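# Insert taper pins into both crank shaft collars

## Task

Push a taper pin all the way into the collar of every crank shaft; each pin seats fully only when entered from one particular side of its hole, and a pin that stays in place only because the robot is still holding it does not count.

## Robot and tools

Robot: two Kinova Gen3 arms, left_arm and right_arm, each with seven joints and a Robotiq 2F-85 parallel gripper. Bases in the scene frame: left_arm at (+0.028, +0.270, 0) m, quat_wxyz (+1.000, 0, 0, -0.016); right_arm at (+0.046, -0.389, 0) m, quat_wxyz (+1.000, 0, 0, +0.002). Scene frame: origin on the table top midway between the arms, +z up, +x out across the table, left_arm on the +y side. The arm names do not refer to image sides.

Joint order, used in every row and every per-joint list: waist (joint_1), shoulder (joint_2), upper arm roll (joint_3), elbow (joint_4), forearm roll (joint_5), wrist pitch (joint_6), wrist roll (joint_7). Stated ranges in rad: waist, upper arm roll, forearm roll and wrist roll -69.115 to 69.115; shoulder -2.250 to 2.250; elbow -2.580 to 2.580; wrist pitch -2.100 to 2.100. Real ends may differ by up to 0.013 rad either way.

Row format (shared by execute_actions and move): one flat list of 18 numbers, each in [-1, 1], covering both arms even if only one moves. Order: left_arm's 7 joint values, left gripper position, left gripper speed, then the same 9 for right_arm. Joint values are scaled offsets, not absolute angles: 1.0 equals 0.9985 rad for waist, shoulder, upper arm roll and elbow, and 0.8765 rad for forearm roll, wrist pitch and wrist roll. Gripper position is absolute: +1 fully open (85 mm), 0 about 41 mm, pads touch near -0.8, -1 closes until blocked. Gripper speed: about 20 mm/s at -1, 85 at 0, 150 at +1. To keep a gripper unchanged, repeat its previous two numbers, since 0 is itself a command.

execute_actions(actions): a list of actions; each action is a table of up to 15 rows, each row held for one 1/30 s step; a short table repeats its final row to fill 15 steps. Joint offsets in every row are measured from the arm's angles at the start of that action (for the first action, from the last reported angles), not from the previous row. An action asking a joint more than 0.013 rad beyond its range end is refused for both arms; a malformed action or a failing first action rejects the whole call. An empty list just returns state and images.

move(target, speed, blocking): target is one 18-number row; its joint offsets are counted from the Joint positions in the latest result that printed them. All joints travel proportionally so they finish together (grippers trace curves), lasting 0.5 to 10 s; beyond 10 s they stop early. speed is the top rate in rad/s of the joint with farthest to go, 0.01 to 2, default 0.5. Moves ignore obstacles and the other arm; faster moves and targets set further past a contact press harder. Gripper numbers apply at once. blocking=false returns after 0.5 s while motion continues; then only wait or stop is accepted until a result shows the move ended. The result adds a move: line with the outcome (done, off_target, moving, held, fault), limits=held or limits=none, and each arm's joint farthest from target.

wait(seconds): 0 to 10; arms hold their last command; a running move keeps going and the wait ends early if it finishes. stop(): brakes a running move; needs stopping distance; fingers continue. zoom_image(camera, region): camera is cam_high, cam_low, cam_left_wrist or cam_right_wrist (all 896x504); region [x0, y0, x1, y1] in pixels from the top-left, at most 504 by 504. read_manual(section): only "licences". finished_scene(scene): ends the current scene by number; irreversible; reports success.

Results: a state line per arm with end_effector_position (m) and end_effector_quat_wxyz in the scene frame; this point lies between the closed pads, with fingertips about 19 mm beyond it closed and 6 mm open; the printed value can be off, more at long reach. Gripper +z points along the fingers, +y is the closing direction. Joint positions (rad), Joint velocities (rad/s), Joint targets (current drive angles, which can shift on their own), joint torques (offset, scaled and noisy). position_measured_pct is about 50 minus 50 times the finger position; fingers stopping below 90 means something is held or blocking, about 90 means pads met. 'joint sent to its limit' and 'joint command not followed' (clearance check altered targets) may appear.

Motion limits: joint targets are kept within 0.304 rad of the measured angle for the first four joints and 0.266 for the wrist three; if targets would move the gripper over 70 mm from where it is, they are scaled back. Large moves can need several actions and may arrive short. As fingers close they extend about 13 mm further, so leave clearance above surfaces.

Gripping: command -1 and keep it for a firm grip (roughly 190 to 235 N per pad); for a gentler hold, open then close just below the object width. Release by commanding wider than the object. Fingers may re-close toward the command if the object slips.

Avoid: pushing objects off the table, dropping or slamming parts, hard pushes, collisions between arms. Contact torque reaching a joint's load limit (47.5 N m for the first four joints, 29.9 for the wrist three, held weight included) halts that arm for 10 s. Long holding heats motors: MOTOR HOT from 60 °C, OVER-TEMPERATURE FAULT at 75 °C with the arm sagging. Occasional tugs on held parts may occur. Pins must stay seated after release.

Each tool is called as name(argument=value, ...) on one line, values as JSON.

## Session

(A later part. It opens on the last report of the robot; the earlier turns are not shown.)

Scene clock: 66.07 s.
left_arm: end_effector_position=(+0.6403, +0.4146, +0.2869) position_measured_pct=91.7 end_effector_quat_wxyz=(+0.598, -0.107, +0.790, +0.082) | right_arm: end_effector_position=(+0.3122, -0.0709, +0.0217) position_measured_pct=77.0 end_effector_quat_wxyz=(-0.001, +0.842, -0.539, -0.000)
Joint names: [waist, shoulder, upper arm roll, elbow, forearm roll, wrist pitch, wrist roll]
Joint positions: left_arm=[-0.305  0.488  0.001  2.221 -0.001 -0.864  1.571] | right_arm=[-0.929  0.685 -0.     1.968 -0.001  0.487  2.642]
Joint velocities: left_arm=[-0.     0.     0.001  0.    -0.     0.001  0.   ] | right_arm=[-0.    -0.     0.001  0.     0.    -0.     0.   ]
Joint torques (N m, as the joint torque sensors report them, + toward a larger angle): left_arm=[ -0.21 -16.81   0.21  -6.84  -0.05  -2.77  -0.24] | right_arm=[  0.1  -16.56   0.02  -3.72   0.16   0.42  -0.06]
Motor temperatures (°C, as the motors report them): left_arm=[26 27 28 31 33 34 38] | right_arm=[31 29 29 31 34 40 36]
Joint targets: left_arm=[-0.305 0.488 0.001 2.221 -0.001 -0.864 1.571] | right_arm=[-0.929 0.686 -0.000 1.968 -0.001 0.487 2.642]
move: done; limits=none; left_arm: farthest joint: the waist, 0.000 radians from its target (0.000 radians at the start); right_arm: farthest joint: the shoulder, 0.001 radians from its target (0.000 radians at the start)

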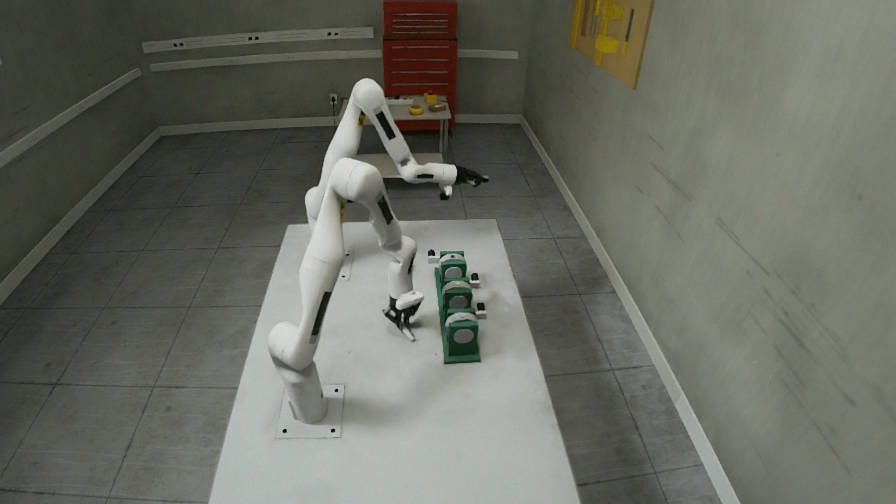

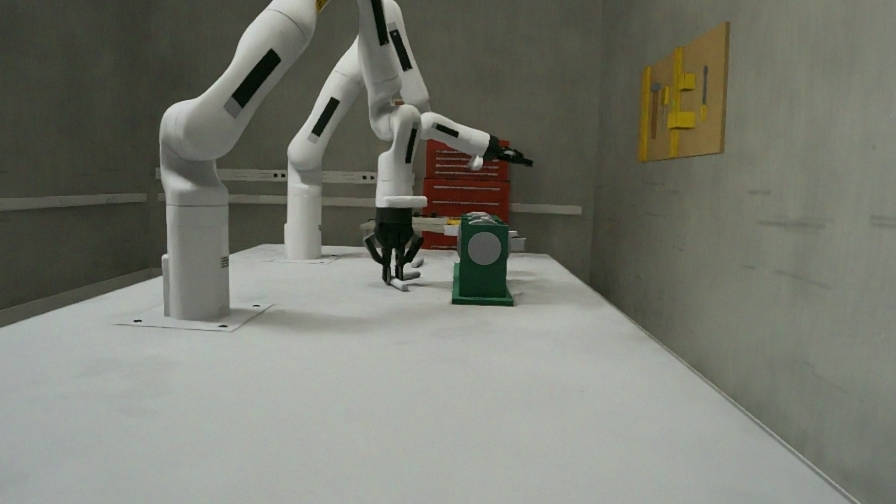

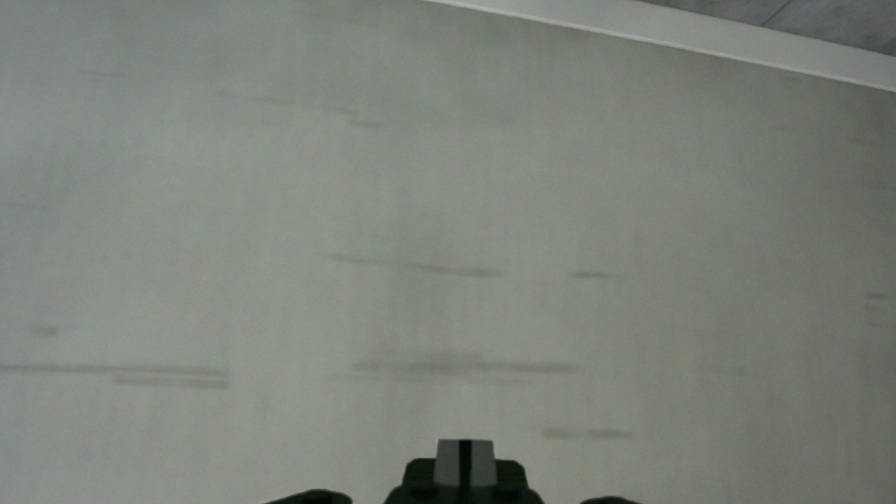

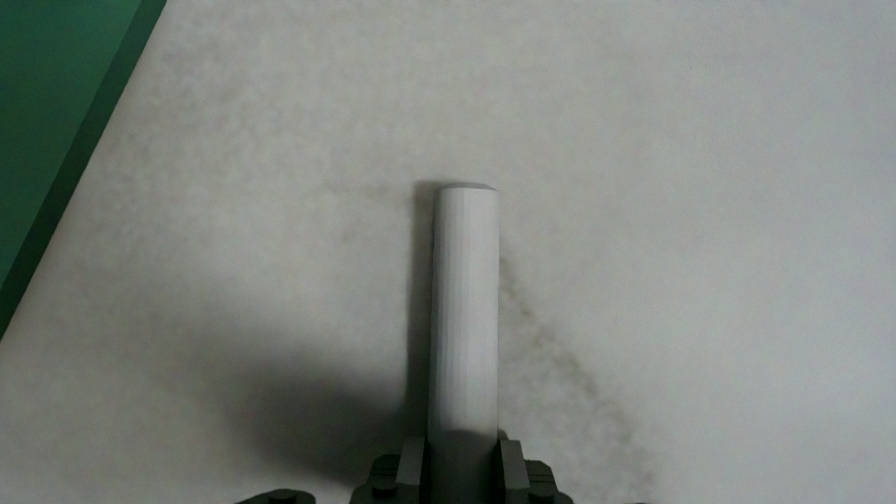

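move(target=[0,0,0,0,0,0,0,-1,0,0.02,-0.435,0,0.209,0,-0.67,-0.3,-1,0], speed=0.7)

move(target=[-0.3,0,0,0,0,0,0,-1,0,0.0255,0.2,0,0,0,-0.95,-0.922,-1,0], speed=0.9)

Scene clock: 68.20 s.
left_arm: end_effector_position=(+0.6403, +0.4146, +0.2869) position_measured_pct=91.7 end_effector_quat_wxyz=(+0.598, -0.107, +0.790, +0.082) | right_arm: end_effector_position=(+0.3937, +0.0204, +0.2409) position_measured_pct=77.0 end_effector_quat_wxyz=(-0.395, +0.696, -0.600, -0.021)
Joint names: [waist, shoulder, upper arm roll, elbow, forearm roll, wrist pitch, wrist roll]
Joint positions: left_arm=[-0.305  0.488  0.001  2.221 -0.001 -0.864  1.571] | right_arm=[-0.909  0.251 -0.     2.177 -0.001 -0.1    2.379]
Joint velocities: left_arm=[-0.     0.     0.001  0.001 -0.    -0.001 -0.   ] | right_arm=[ 0.    -0.004 -0.001  0.002 -0.    -0.    -0.   ]
Joint torques (N m, as the joint torque sensors report them, + toward a larger angle): left_arm=[ -0.09 -16.51   0.2   -6.63  -0.16  -2.98  -0.35] | right_arm=[ -0.38 -14.08   0.67  -8.19   0.2   -2.22   0.05]
Motor temperatures (°C, as the motors report them): left_arm=[26 27 28 31 33 34 38] | right_arm=[31 29 29 31 34 40 36]
Joint targets: left_arm=[-0.305 0.488 0.001 2.221 -0.001 -0.864 1.571] | right_arm=[-0.909 0.251 -0.000 2.177 -0.001 -0.100 2.379]
move: done; limits=none; left_arm: farthest joint: the waist, 0.000 radians from its target (0.000 radians at the start); right_arm: farthest joint: the waist, 0.000 radians from its target (0.020 radians at the start)

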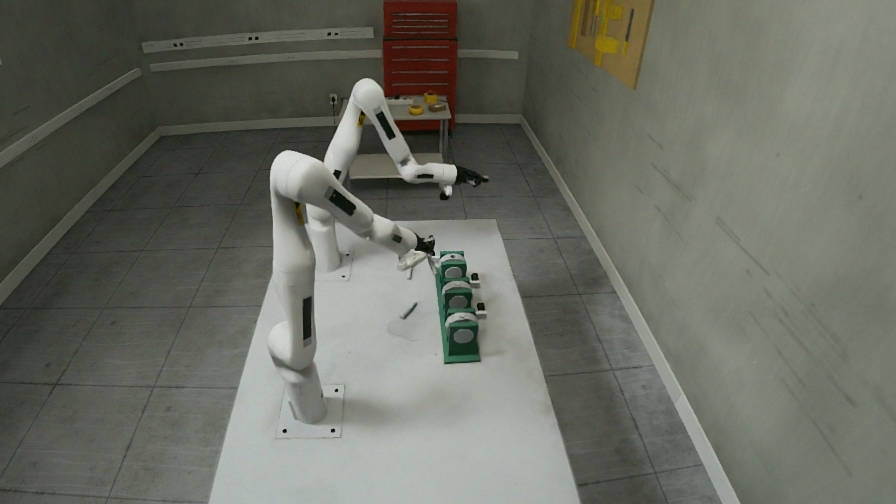

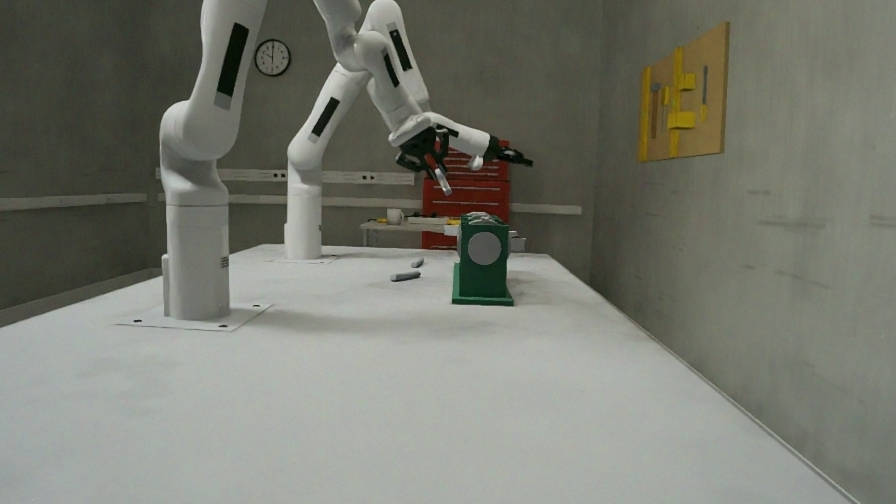

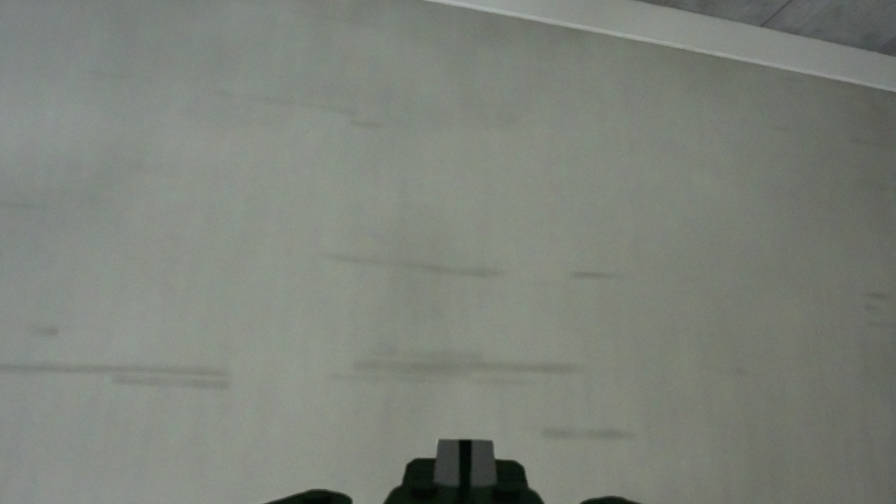

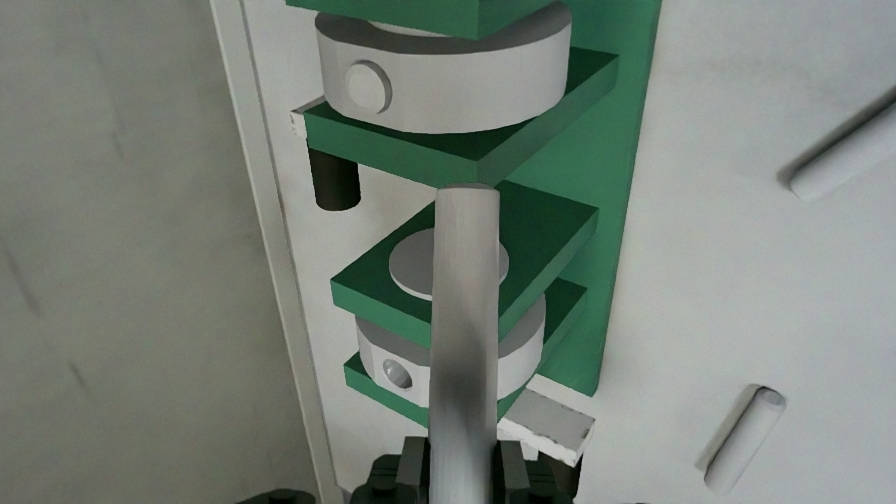

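Scene clock: 69.67 s.
left_arm: end_effector_position=(+0.5705, +0.5888, +0.2869) position_measured_pct=91.7 end_effector_quat_wxyz=(+0.580, -0.224, +0.765, +0.170) | right_arm: end_effector_position=(+0.4738, +0.0966, +0.3514) position_measured_pct=77.0 end_effector_quat_wxyz=(+0.598, -0.321, +0.677, +0.284)
Joint names: [waist, shoulder, upper arm roll, elbow, forearm roll, wrist pitch, wrist roll]
Joint positions: left_arm=[-0.604  0.488  0.001  2.22  -0.001 -0.864  1.571] | right_arm=[-0.883  0.451 -0.     2.177 -0.001 -0.933  1.571]
Joint velocities: left_arm=[-0.003 -0.     0.002  0.001 -0.     0.     0.   ] | right_arm=[ 0.     0.002 -0.001  0.     0.     0.001 -0.   ]
Joint torques (N m, as the joint torque sensors report them, + toward a larger angle): left_arm=[  0.   -16.63  -0.01  -6.92  -0.14  -3.23  -0.22] | right_arm=[ -0.37 -17.94   0.84  -7.53   0.09  -3.2   -0.16]
Motor temperatures (°C, as the motors report them): left_arm=[26 27 28 31 33 34 38] | right_arm=[31 29 29 31 34 40 36]
Joint targets: left_arm=[-0.604 0.488 0.001 2.221 -0.001 -0.864 1.571] | right_arm=[-0.883 0.451 -0.000 2.177 -0.001 -0.933 1.571]
move: done; limits=none; left_arm: farthest joint: the waist, 0.001 radians from its target (0.300 radians at the start); right_arm: farthest joint: the waist, 0.000 radians from its target (0.025 radians at the start)

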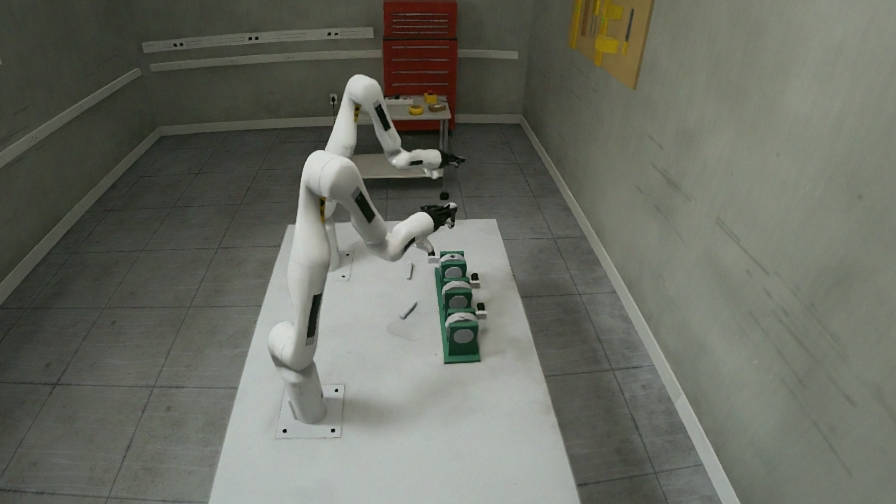

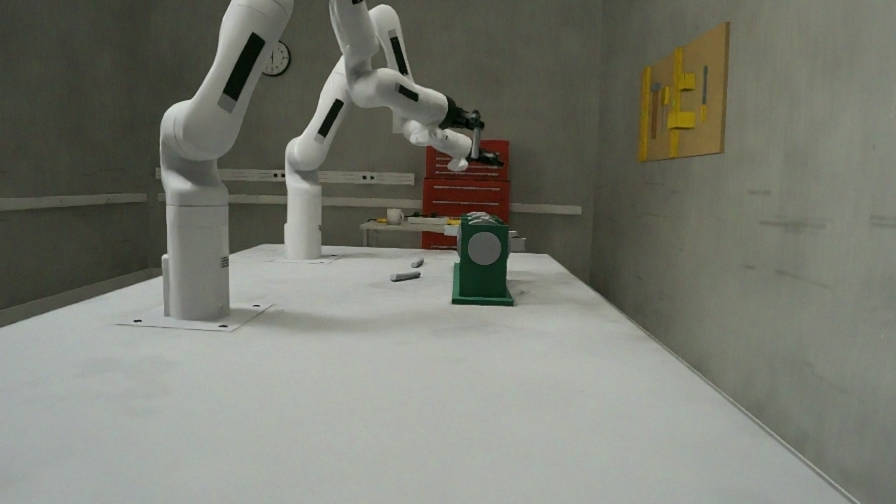

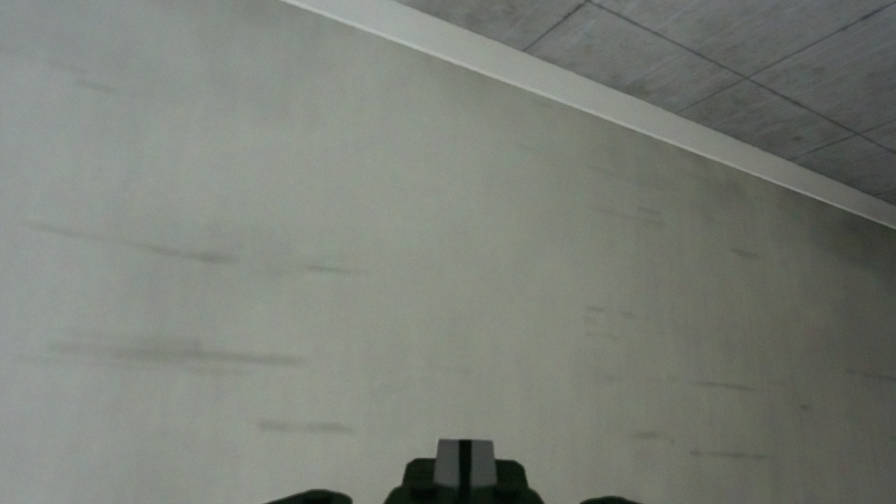

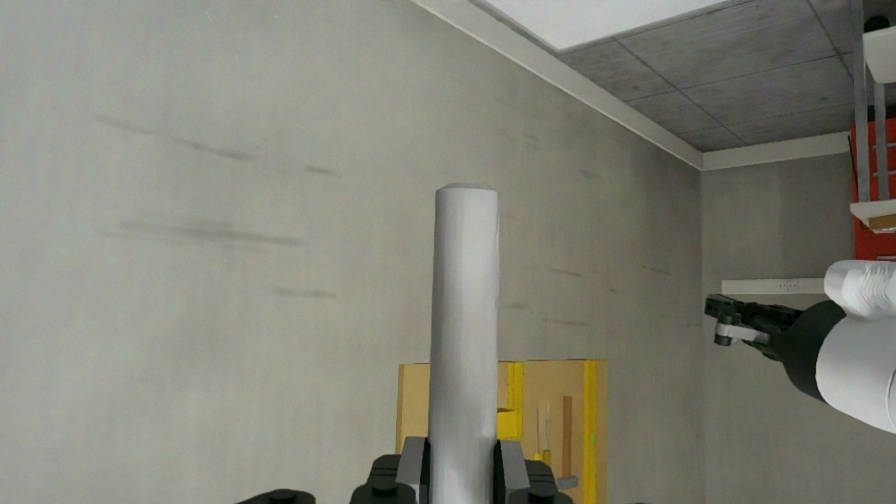

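move(target=[0,0,0,0,0,0,0,-1,0,0,0.44,0,-0.002,0,-0.641,0,-1,0], speed=0.6)

zoom_image(camera="cam_high", region=[420,225,490,285])

Scene clock: 71.40 s.
left_arm: end_effector_position=(+0.5705, +0.5888, +0.2869) position_measured_pct=91.7 end_effector_quat_wxyz=(+0.580, -0.224, +0.765, +0.170) | right_arm: end_effector_position=(+0.4838, +0.1086, +0.2366) position_measured_pct=77.0 end_effector_quat_wxyz=(+0.639, -0.303, +0.639, +0.303)
Joint names: [waist, shoulder, upper arm roll, elbow, forearm roll, wrist pitch, wrist roll]
Joint positions: left_arm=[-0.604  0.488  0.001  2.22  -0.001 -0.864  1.571] | right_arm=[-0.883  0.89  -0.     2.175 -0.001 -1.495  1.571]
Joint velocities: left_arm=[ 0.     0.    -0.001 -0.     0.    -0.001  0.   ] | right_arm=[ 0.     0.003 -0.002 -0.001  0.    -0.001 -0.   ]
Joint torques (N m, as the joint torque sensors report them, + toward a larger angle): left_arm=[ -0.25 -16.56  -0.13  -6.39  -0.03  -3.09  -0.19] | right_arm=[  0.09 -21.18   0.85  -3.86  -0.16  -3.17  -0.07]
Motor temperatures (°C, as the motors report them): left_arm=[26 27 28 31 33 34 38] | right_arm=[31 29 29 31 34 40 36]
Joint targets: left_arm=[-0.604 0.488 0.001 2.220 -0.001 -0.864 1.571] | right_arm=[-0.883 0.890 -0.000 2.175 -0.001 -1.495 1.571]
move: done; limits=none; left_arm: farthest joint: the waist, 0.000 radians from its target (0.000 radians at the start); right_arm: farthest joint: the shoulder, 0.001 radians from its target (0.440 radians at the start)

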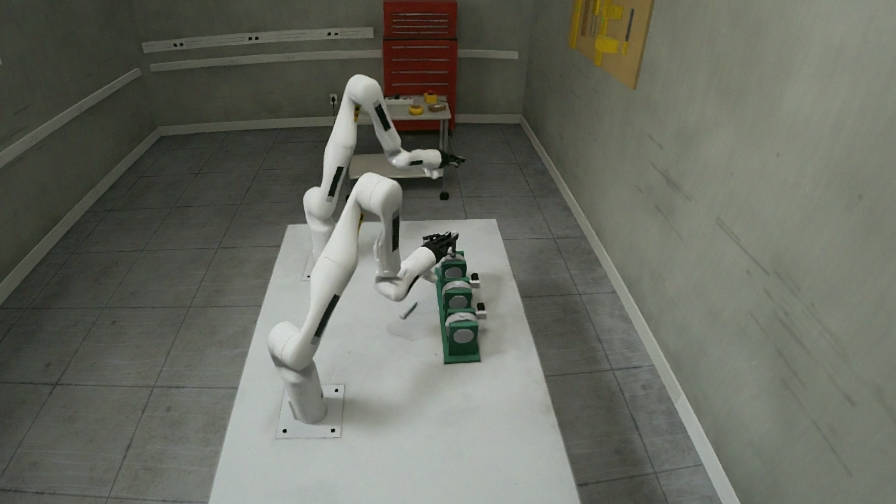

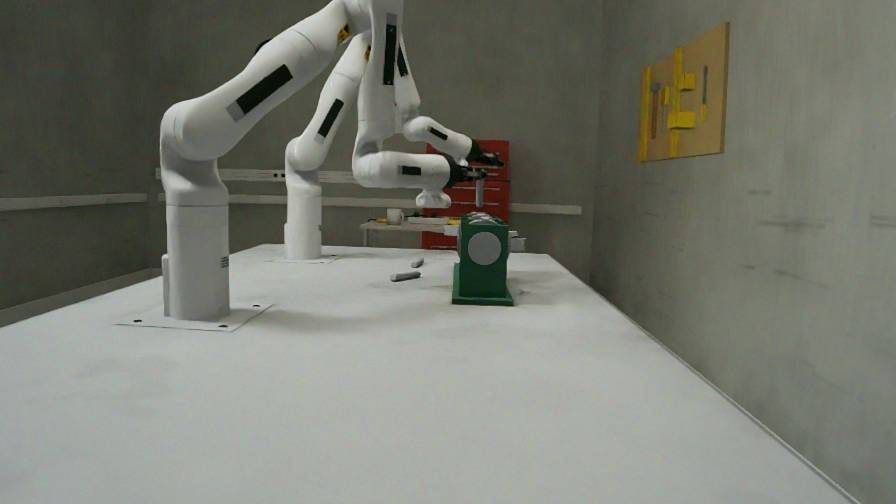

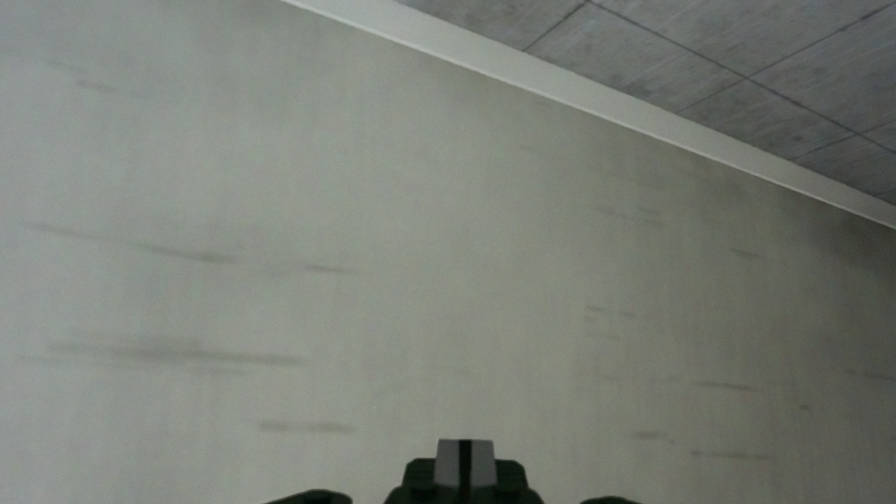

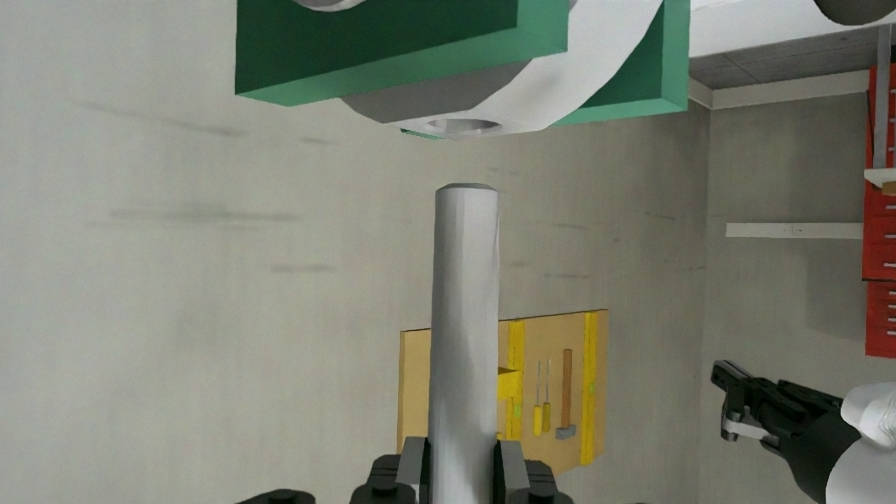

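Region (420, 225, 490, 285) of cam_high's 896x504 image, scaled by 7.200, with more detail than that image has; it fills the top 432 rows of this view, and the rest is white.

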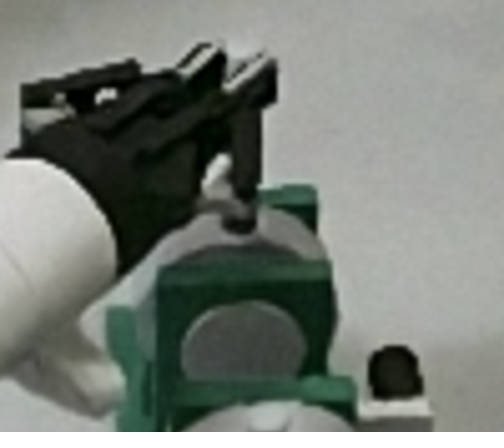

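move(target=[0,0,0,0,0,0,0,-1,0,0.001,0.070,0,-0.0135,0,-0.0635,0,-1,0], speed=0.07)

Scene clock: 72.97 s.
left_arm: end_effector_position=(+0.5705, +0.5888, +0.2869) position_measured_pct=91.7 end_effector_quat_wxyz=(+0.580, -0.224, +0.765, +0.170) | right_arm: end_effector_position=(+0.4848, +0.1088, +0.2207) position_measured_pct=77.0 end_effector_quat_wxyz=(+0.645, -0.300, +0.634, +0.305)
Joint names: [waist, shoulder, upper arm roll, elbow, forearm roll, wrist pitch, wrist roll]
Joint positions: left_arm=[-0.604  0.488  0.001  2.22  -0.001 -0.864  1.571] | right_arm=[-0.882  0.95  -0.     2.161 -0.001 -1.557  1.571]
Joint velocities: left_arm=[-0.001 -0.     0.001  0.    -0.    -0.001 -0.   ] | right_arm=[ 0.    -0.001  0.     0.002  0.001  0.     0.   ]
Joint torques (N m, as the joint torque sensors report them, + toward a larger angle): left_arm=[ -0.54 -16.85  -0.03  -6.59  -0.19  -3.27   0.15] | right_arm=[ -0.02 -13.21   0.56  -2.46   0.05   0.31  -0.01]
Motor temperatures (°C, as the motors report them): left_arm=[26 27 28 31 33 34 38] | right_arm=[31 29 29 31 34 40 36]
Joint targets: left_arm=[-0.604 0.488 0.001 2.220 -0.001 -0.864 1.571] | right_arm=[-0.882 0.960 -0.000 2.161 -0.001 -1.550 1.571]
move: done; limits=none; left_arm: farthest joint: the waist, 0.000 radians from its target (0.000 radians at the start); right_arm: farthest joint: the shoulder, 0.010 radians from its target (0.070 radians at the start)

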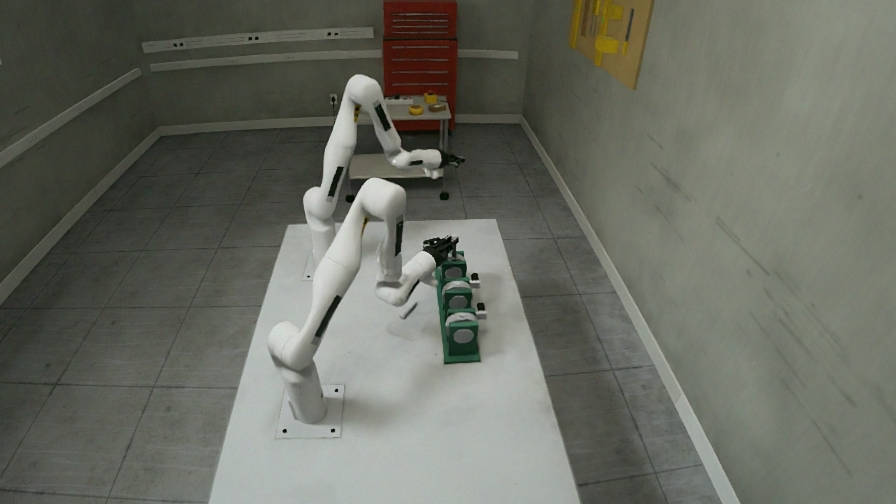

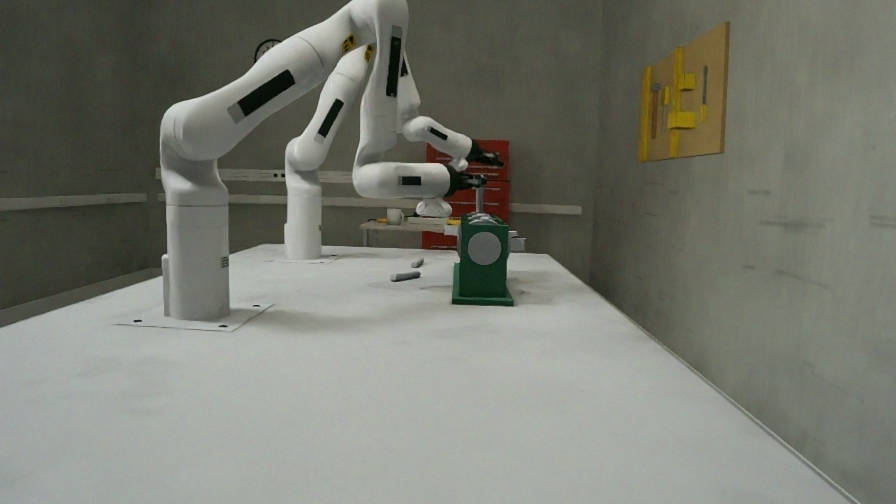

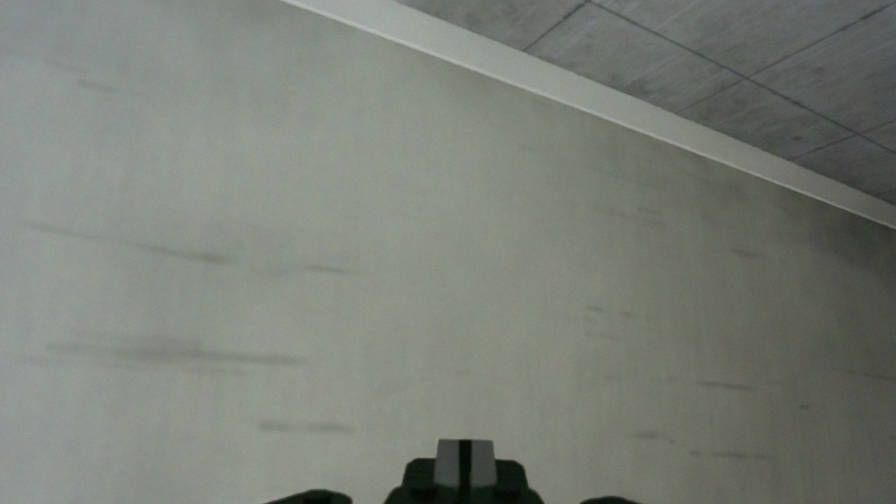

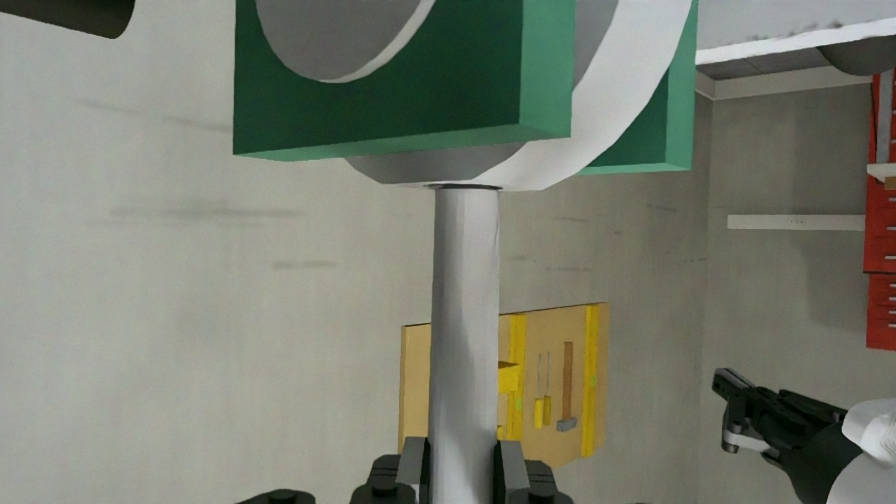

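zoom_image(camera="cam_right_wrist", region=[400,150,540,220])

zoom_image(camera="cam_low", region=[450,165,520,235])

move(target=[0,0,0,0,0,0,0,-1,0,0.001,-0.0305,0,0.0185,0,0.033,0,-1,0], speed=0.07)

Region (400, 150, 540, 220) of cam_right_wrist's 896x504 image, scaled by 3.600.

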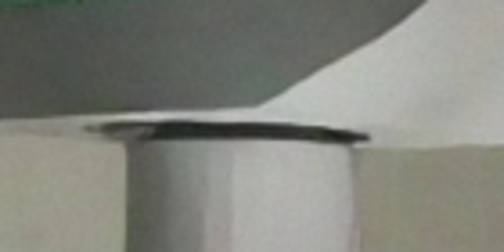

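Region (450, 165, 520, 235) of cam_low's 896x504 image, scaled by 7.200, with more detail than that image has.

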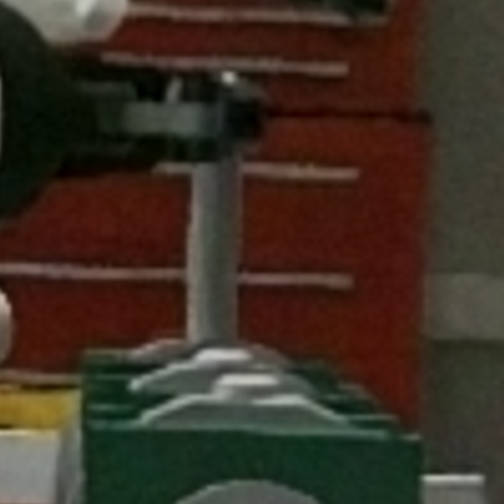

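Scene clock: 74.10 s.
left_arm: end_effector_position=(+0.5705, +0.5888, +0.2869) position_measured_pct=91.7 end_effector_quat_wxyz=(+0.580, -0.224, +0.765, +0.170) | right_arm: end_effector_position=(+0.4829, +0.1054, +0.2258) position_measured_pct=77.0 end_effector_quat_wxyz=(+0.639, -0.302, +0.639, +0.302)
Joint names: [waist, shoulder, upper arm roll, elbow, forearm roll, wrist pitch, wrist roll]
Joint positions: left_arm=[-0.604  0.488  0.001  2.22  -0.001 -0.864  1.571] | right_arm=[-0.881  0.92  -0.     2.179 -0.001 -1.528  1.571]
Joint velocities: left_arm=[ 0.001  0.    -0.    -0.    -0.     0.001 -0.   ] | right_arm=[ 0.    -0.001  0.    -0.    -0.     0.    -0.   ]
Joint torques (N m, as the joint torque sensors report them, + toward a larger angle): left_arm=[ -0.28 -16.96   0.13  -6.67  -0.37  -3.17  -0.1 ] | right_arm=[ -0.1  -21.5    0.58  -3.4    0.16  -2.9   -0.09]
Motor temperatures (°C, as the motors report them): left_arm=[26 27 28 31 33 34 38] | right_arm=[31 29 29 31 34 40 36]
Joint targets: left_arm=[-0.604 0.488 0.001 2.220 -0.001 -0.864 1.571] | right_arm=[-0.881 0.920 -0.000 2.179 -0.001 -1.528 1.571]
move: done; limits=none; left_arm: farthest joint: the waist, 0.000 radians from its target (0.000 radians at the start); right_arm: farthest joint: the waist, 0.000 radians from its target (0.001 radians at the start)

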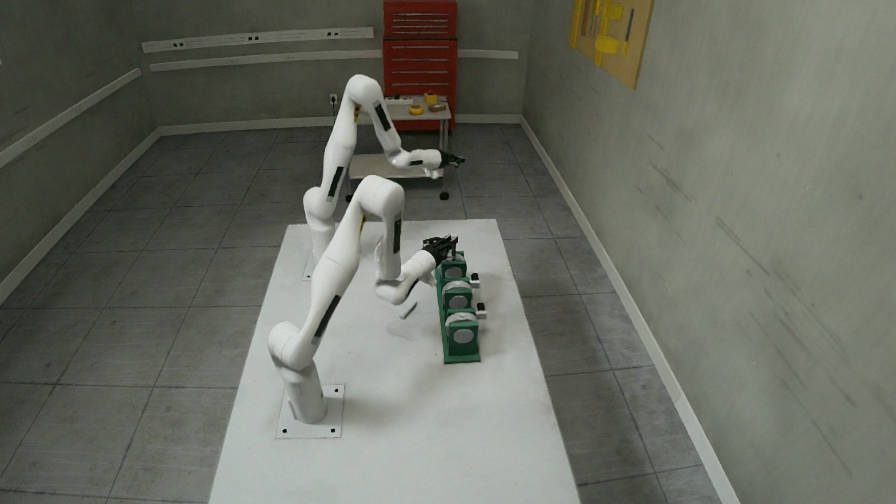

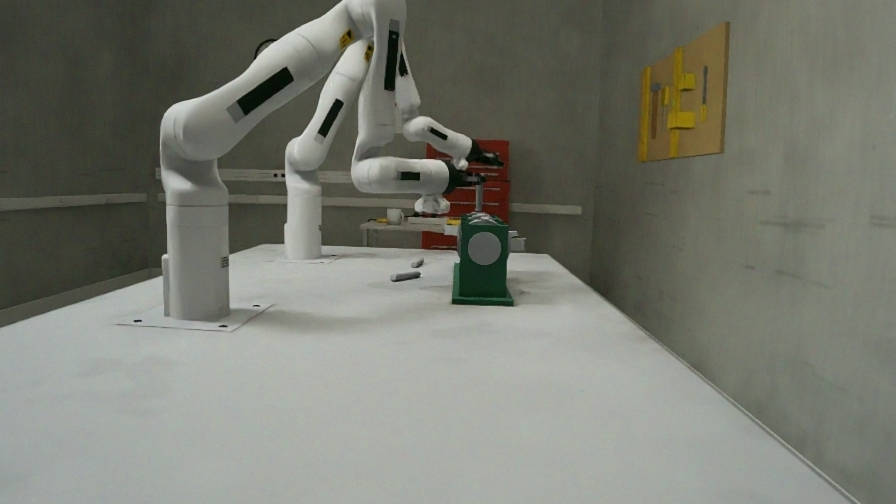

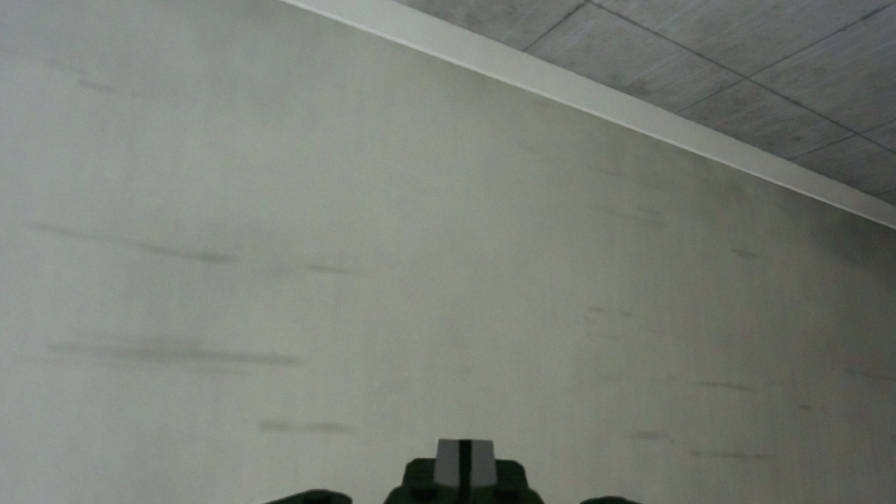

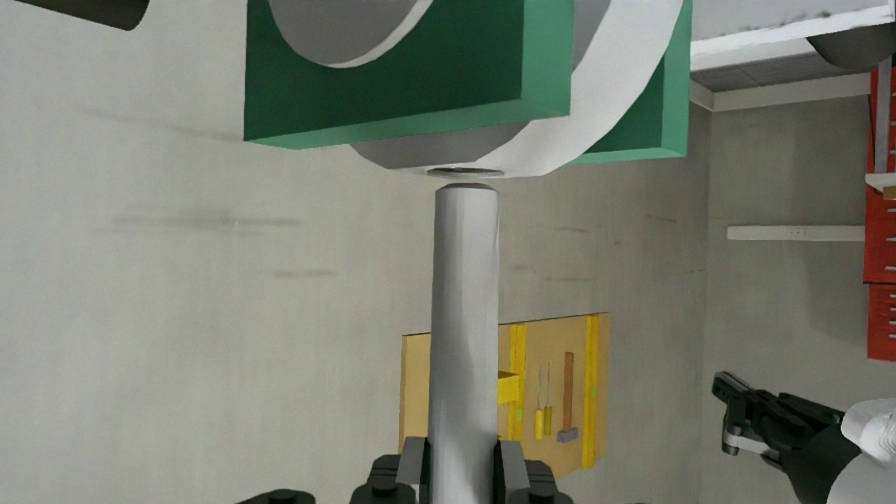

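move(target=[0,0,0,0,0,0,0,-1,0,0,0.0285,0,-0.006,0,-0.0255,0,-1,0], speed=0.05)

Scene clock: 75.07 s.
left_arm: end_effector_position=(+0.5705, +0.5888, +0.2869) position_measured_pct=91.7 end_effector_quat_wxyz=(+0.580, -0.224, +0.765, +0.170) | right_arm: end_effector_position=(+0.4830, +0.1055, +0.2160) position_measured_pct=77.0 end_effector_quat_wxyz=(+0.639, -0.302, +0.639, +0.302)
Joint names: [waist, shoulder, upper arm roll, elbow, forearm roll, wrist pitch, wrist roll]
Joint positions: left_arm=[-0.604  0.488  0.001  2.22  -0.001 -0.864  1.571] | right_arm=[-0.881  0.948 -0.     2.173 -0.001 -1.551  1.571]
Joint velocities: left_arm=[ 0.     0.     0.001 -0.     0.    -0.001  0.   ] | right_arm=[-0.     0.002  0.    -0.001  0.     0.     0.   ]
Joint torques (N m, as the joint torque sensors report them, + toward a larger angle): left_arm=[ -0.06 -17.05   0.2   -7.27  -0.03  -3.15  -0.13] | right_arm=[ -0.13 -21.42   0.46  -3.35  -0.11  -3.19  -0.12]
Motor temperatures (°C, as the motors report them): left_arm=[26 27 28 31 33 34 38] | right_arm=[31 29 29 31 34 40 36]
Joint targets: left_arm=[-0.604 0.488 0.001 2.220 -0.001 -0.864 1.571] | right_arm=[-0.881 0.948 -0.000 2.173 -0.001 -1.551 1.571]
move: done; limits=none; left_arm: farthest joint: the waist, 0.000 radians from its target (0.000 radians at the start); right_arm: farthest joint: the waist, 0.000 radians from its target (0.000 radians at the start)

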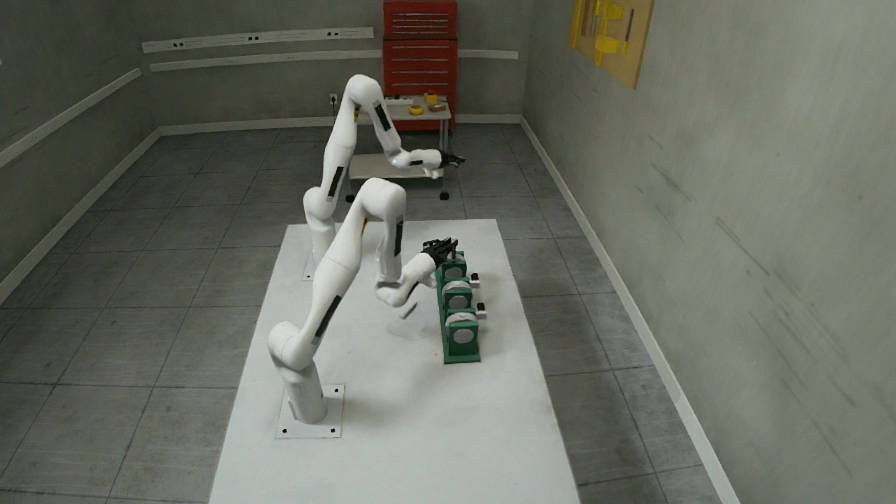

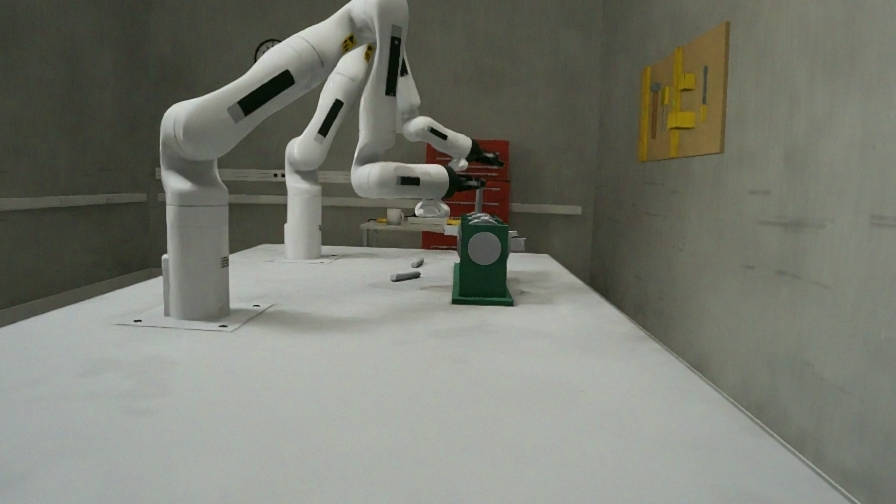

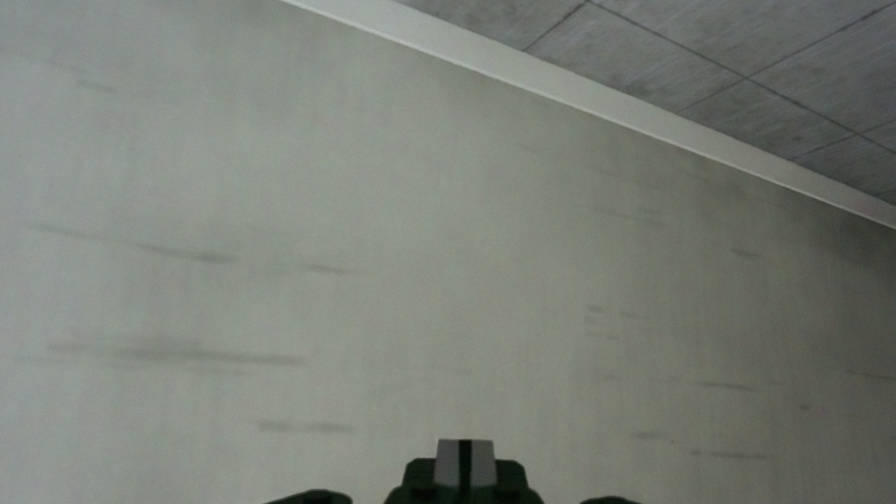

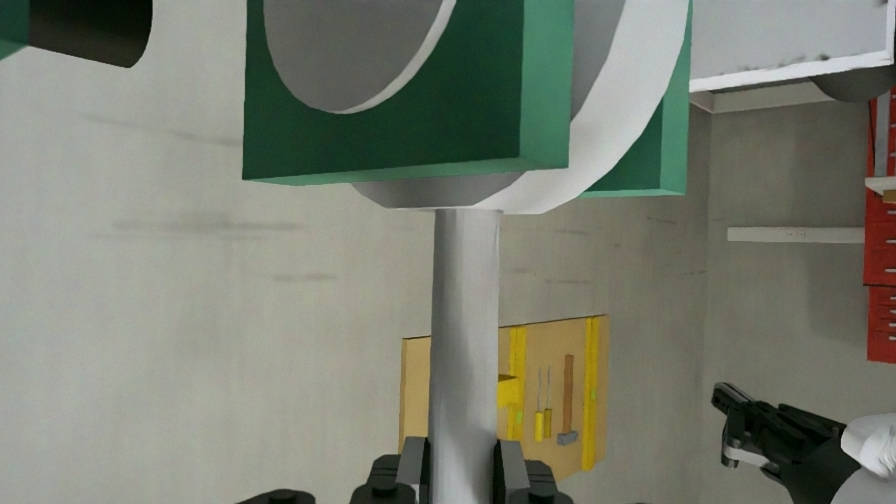

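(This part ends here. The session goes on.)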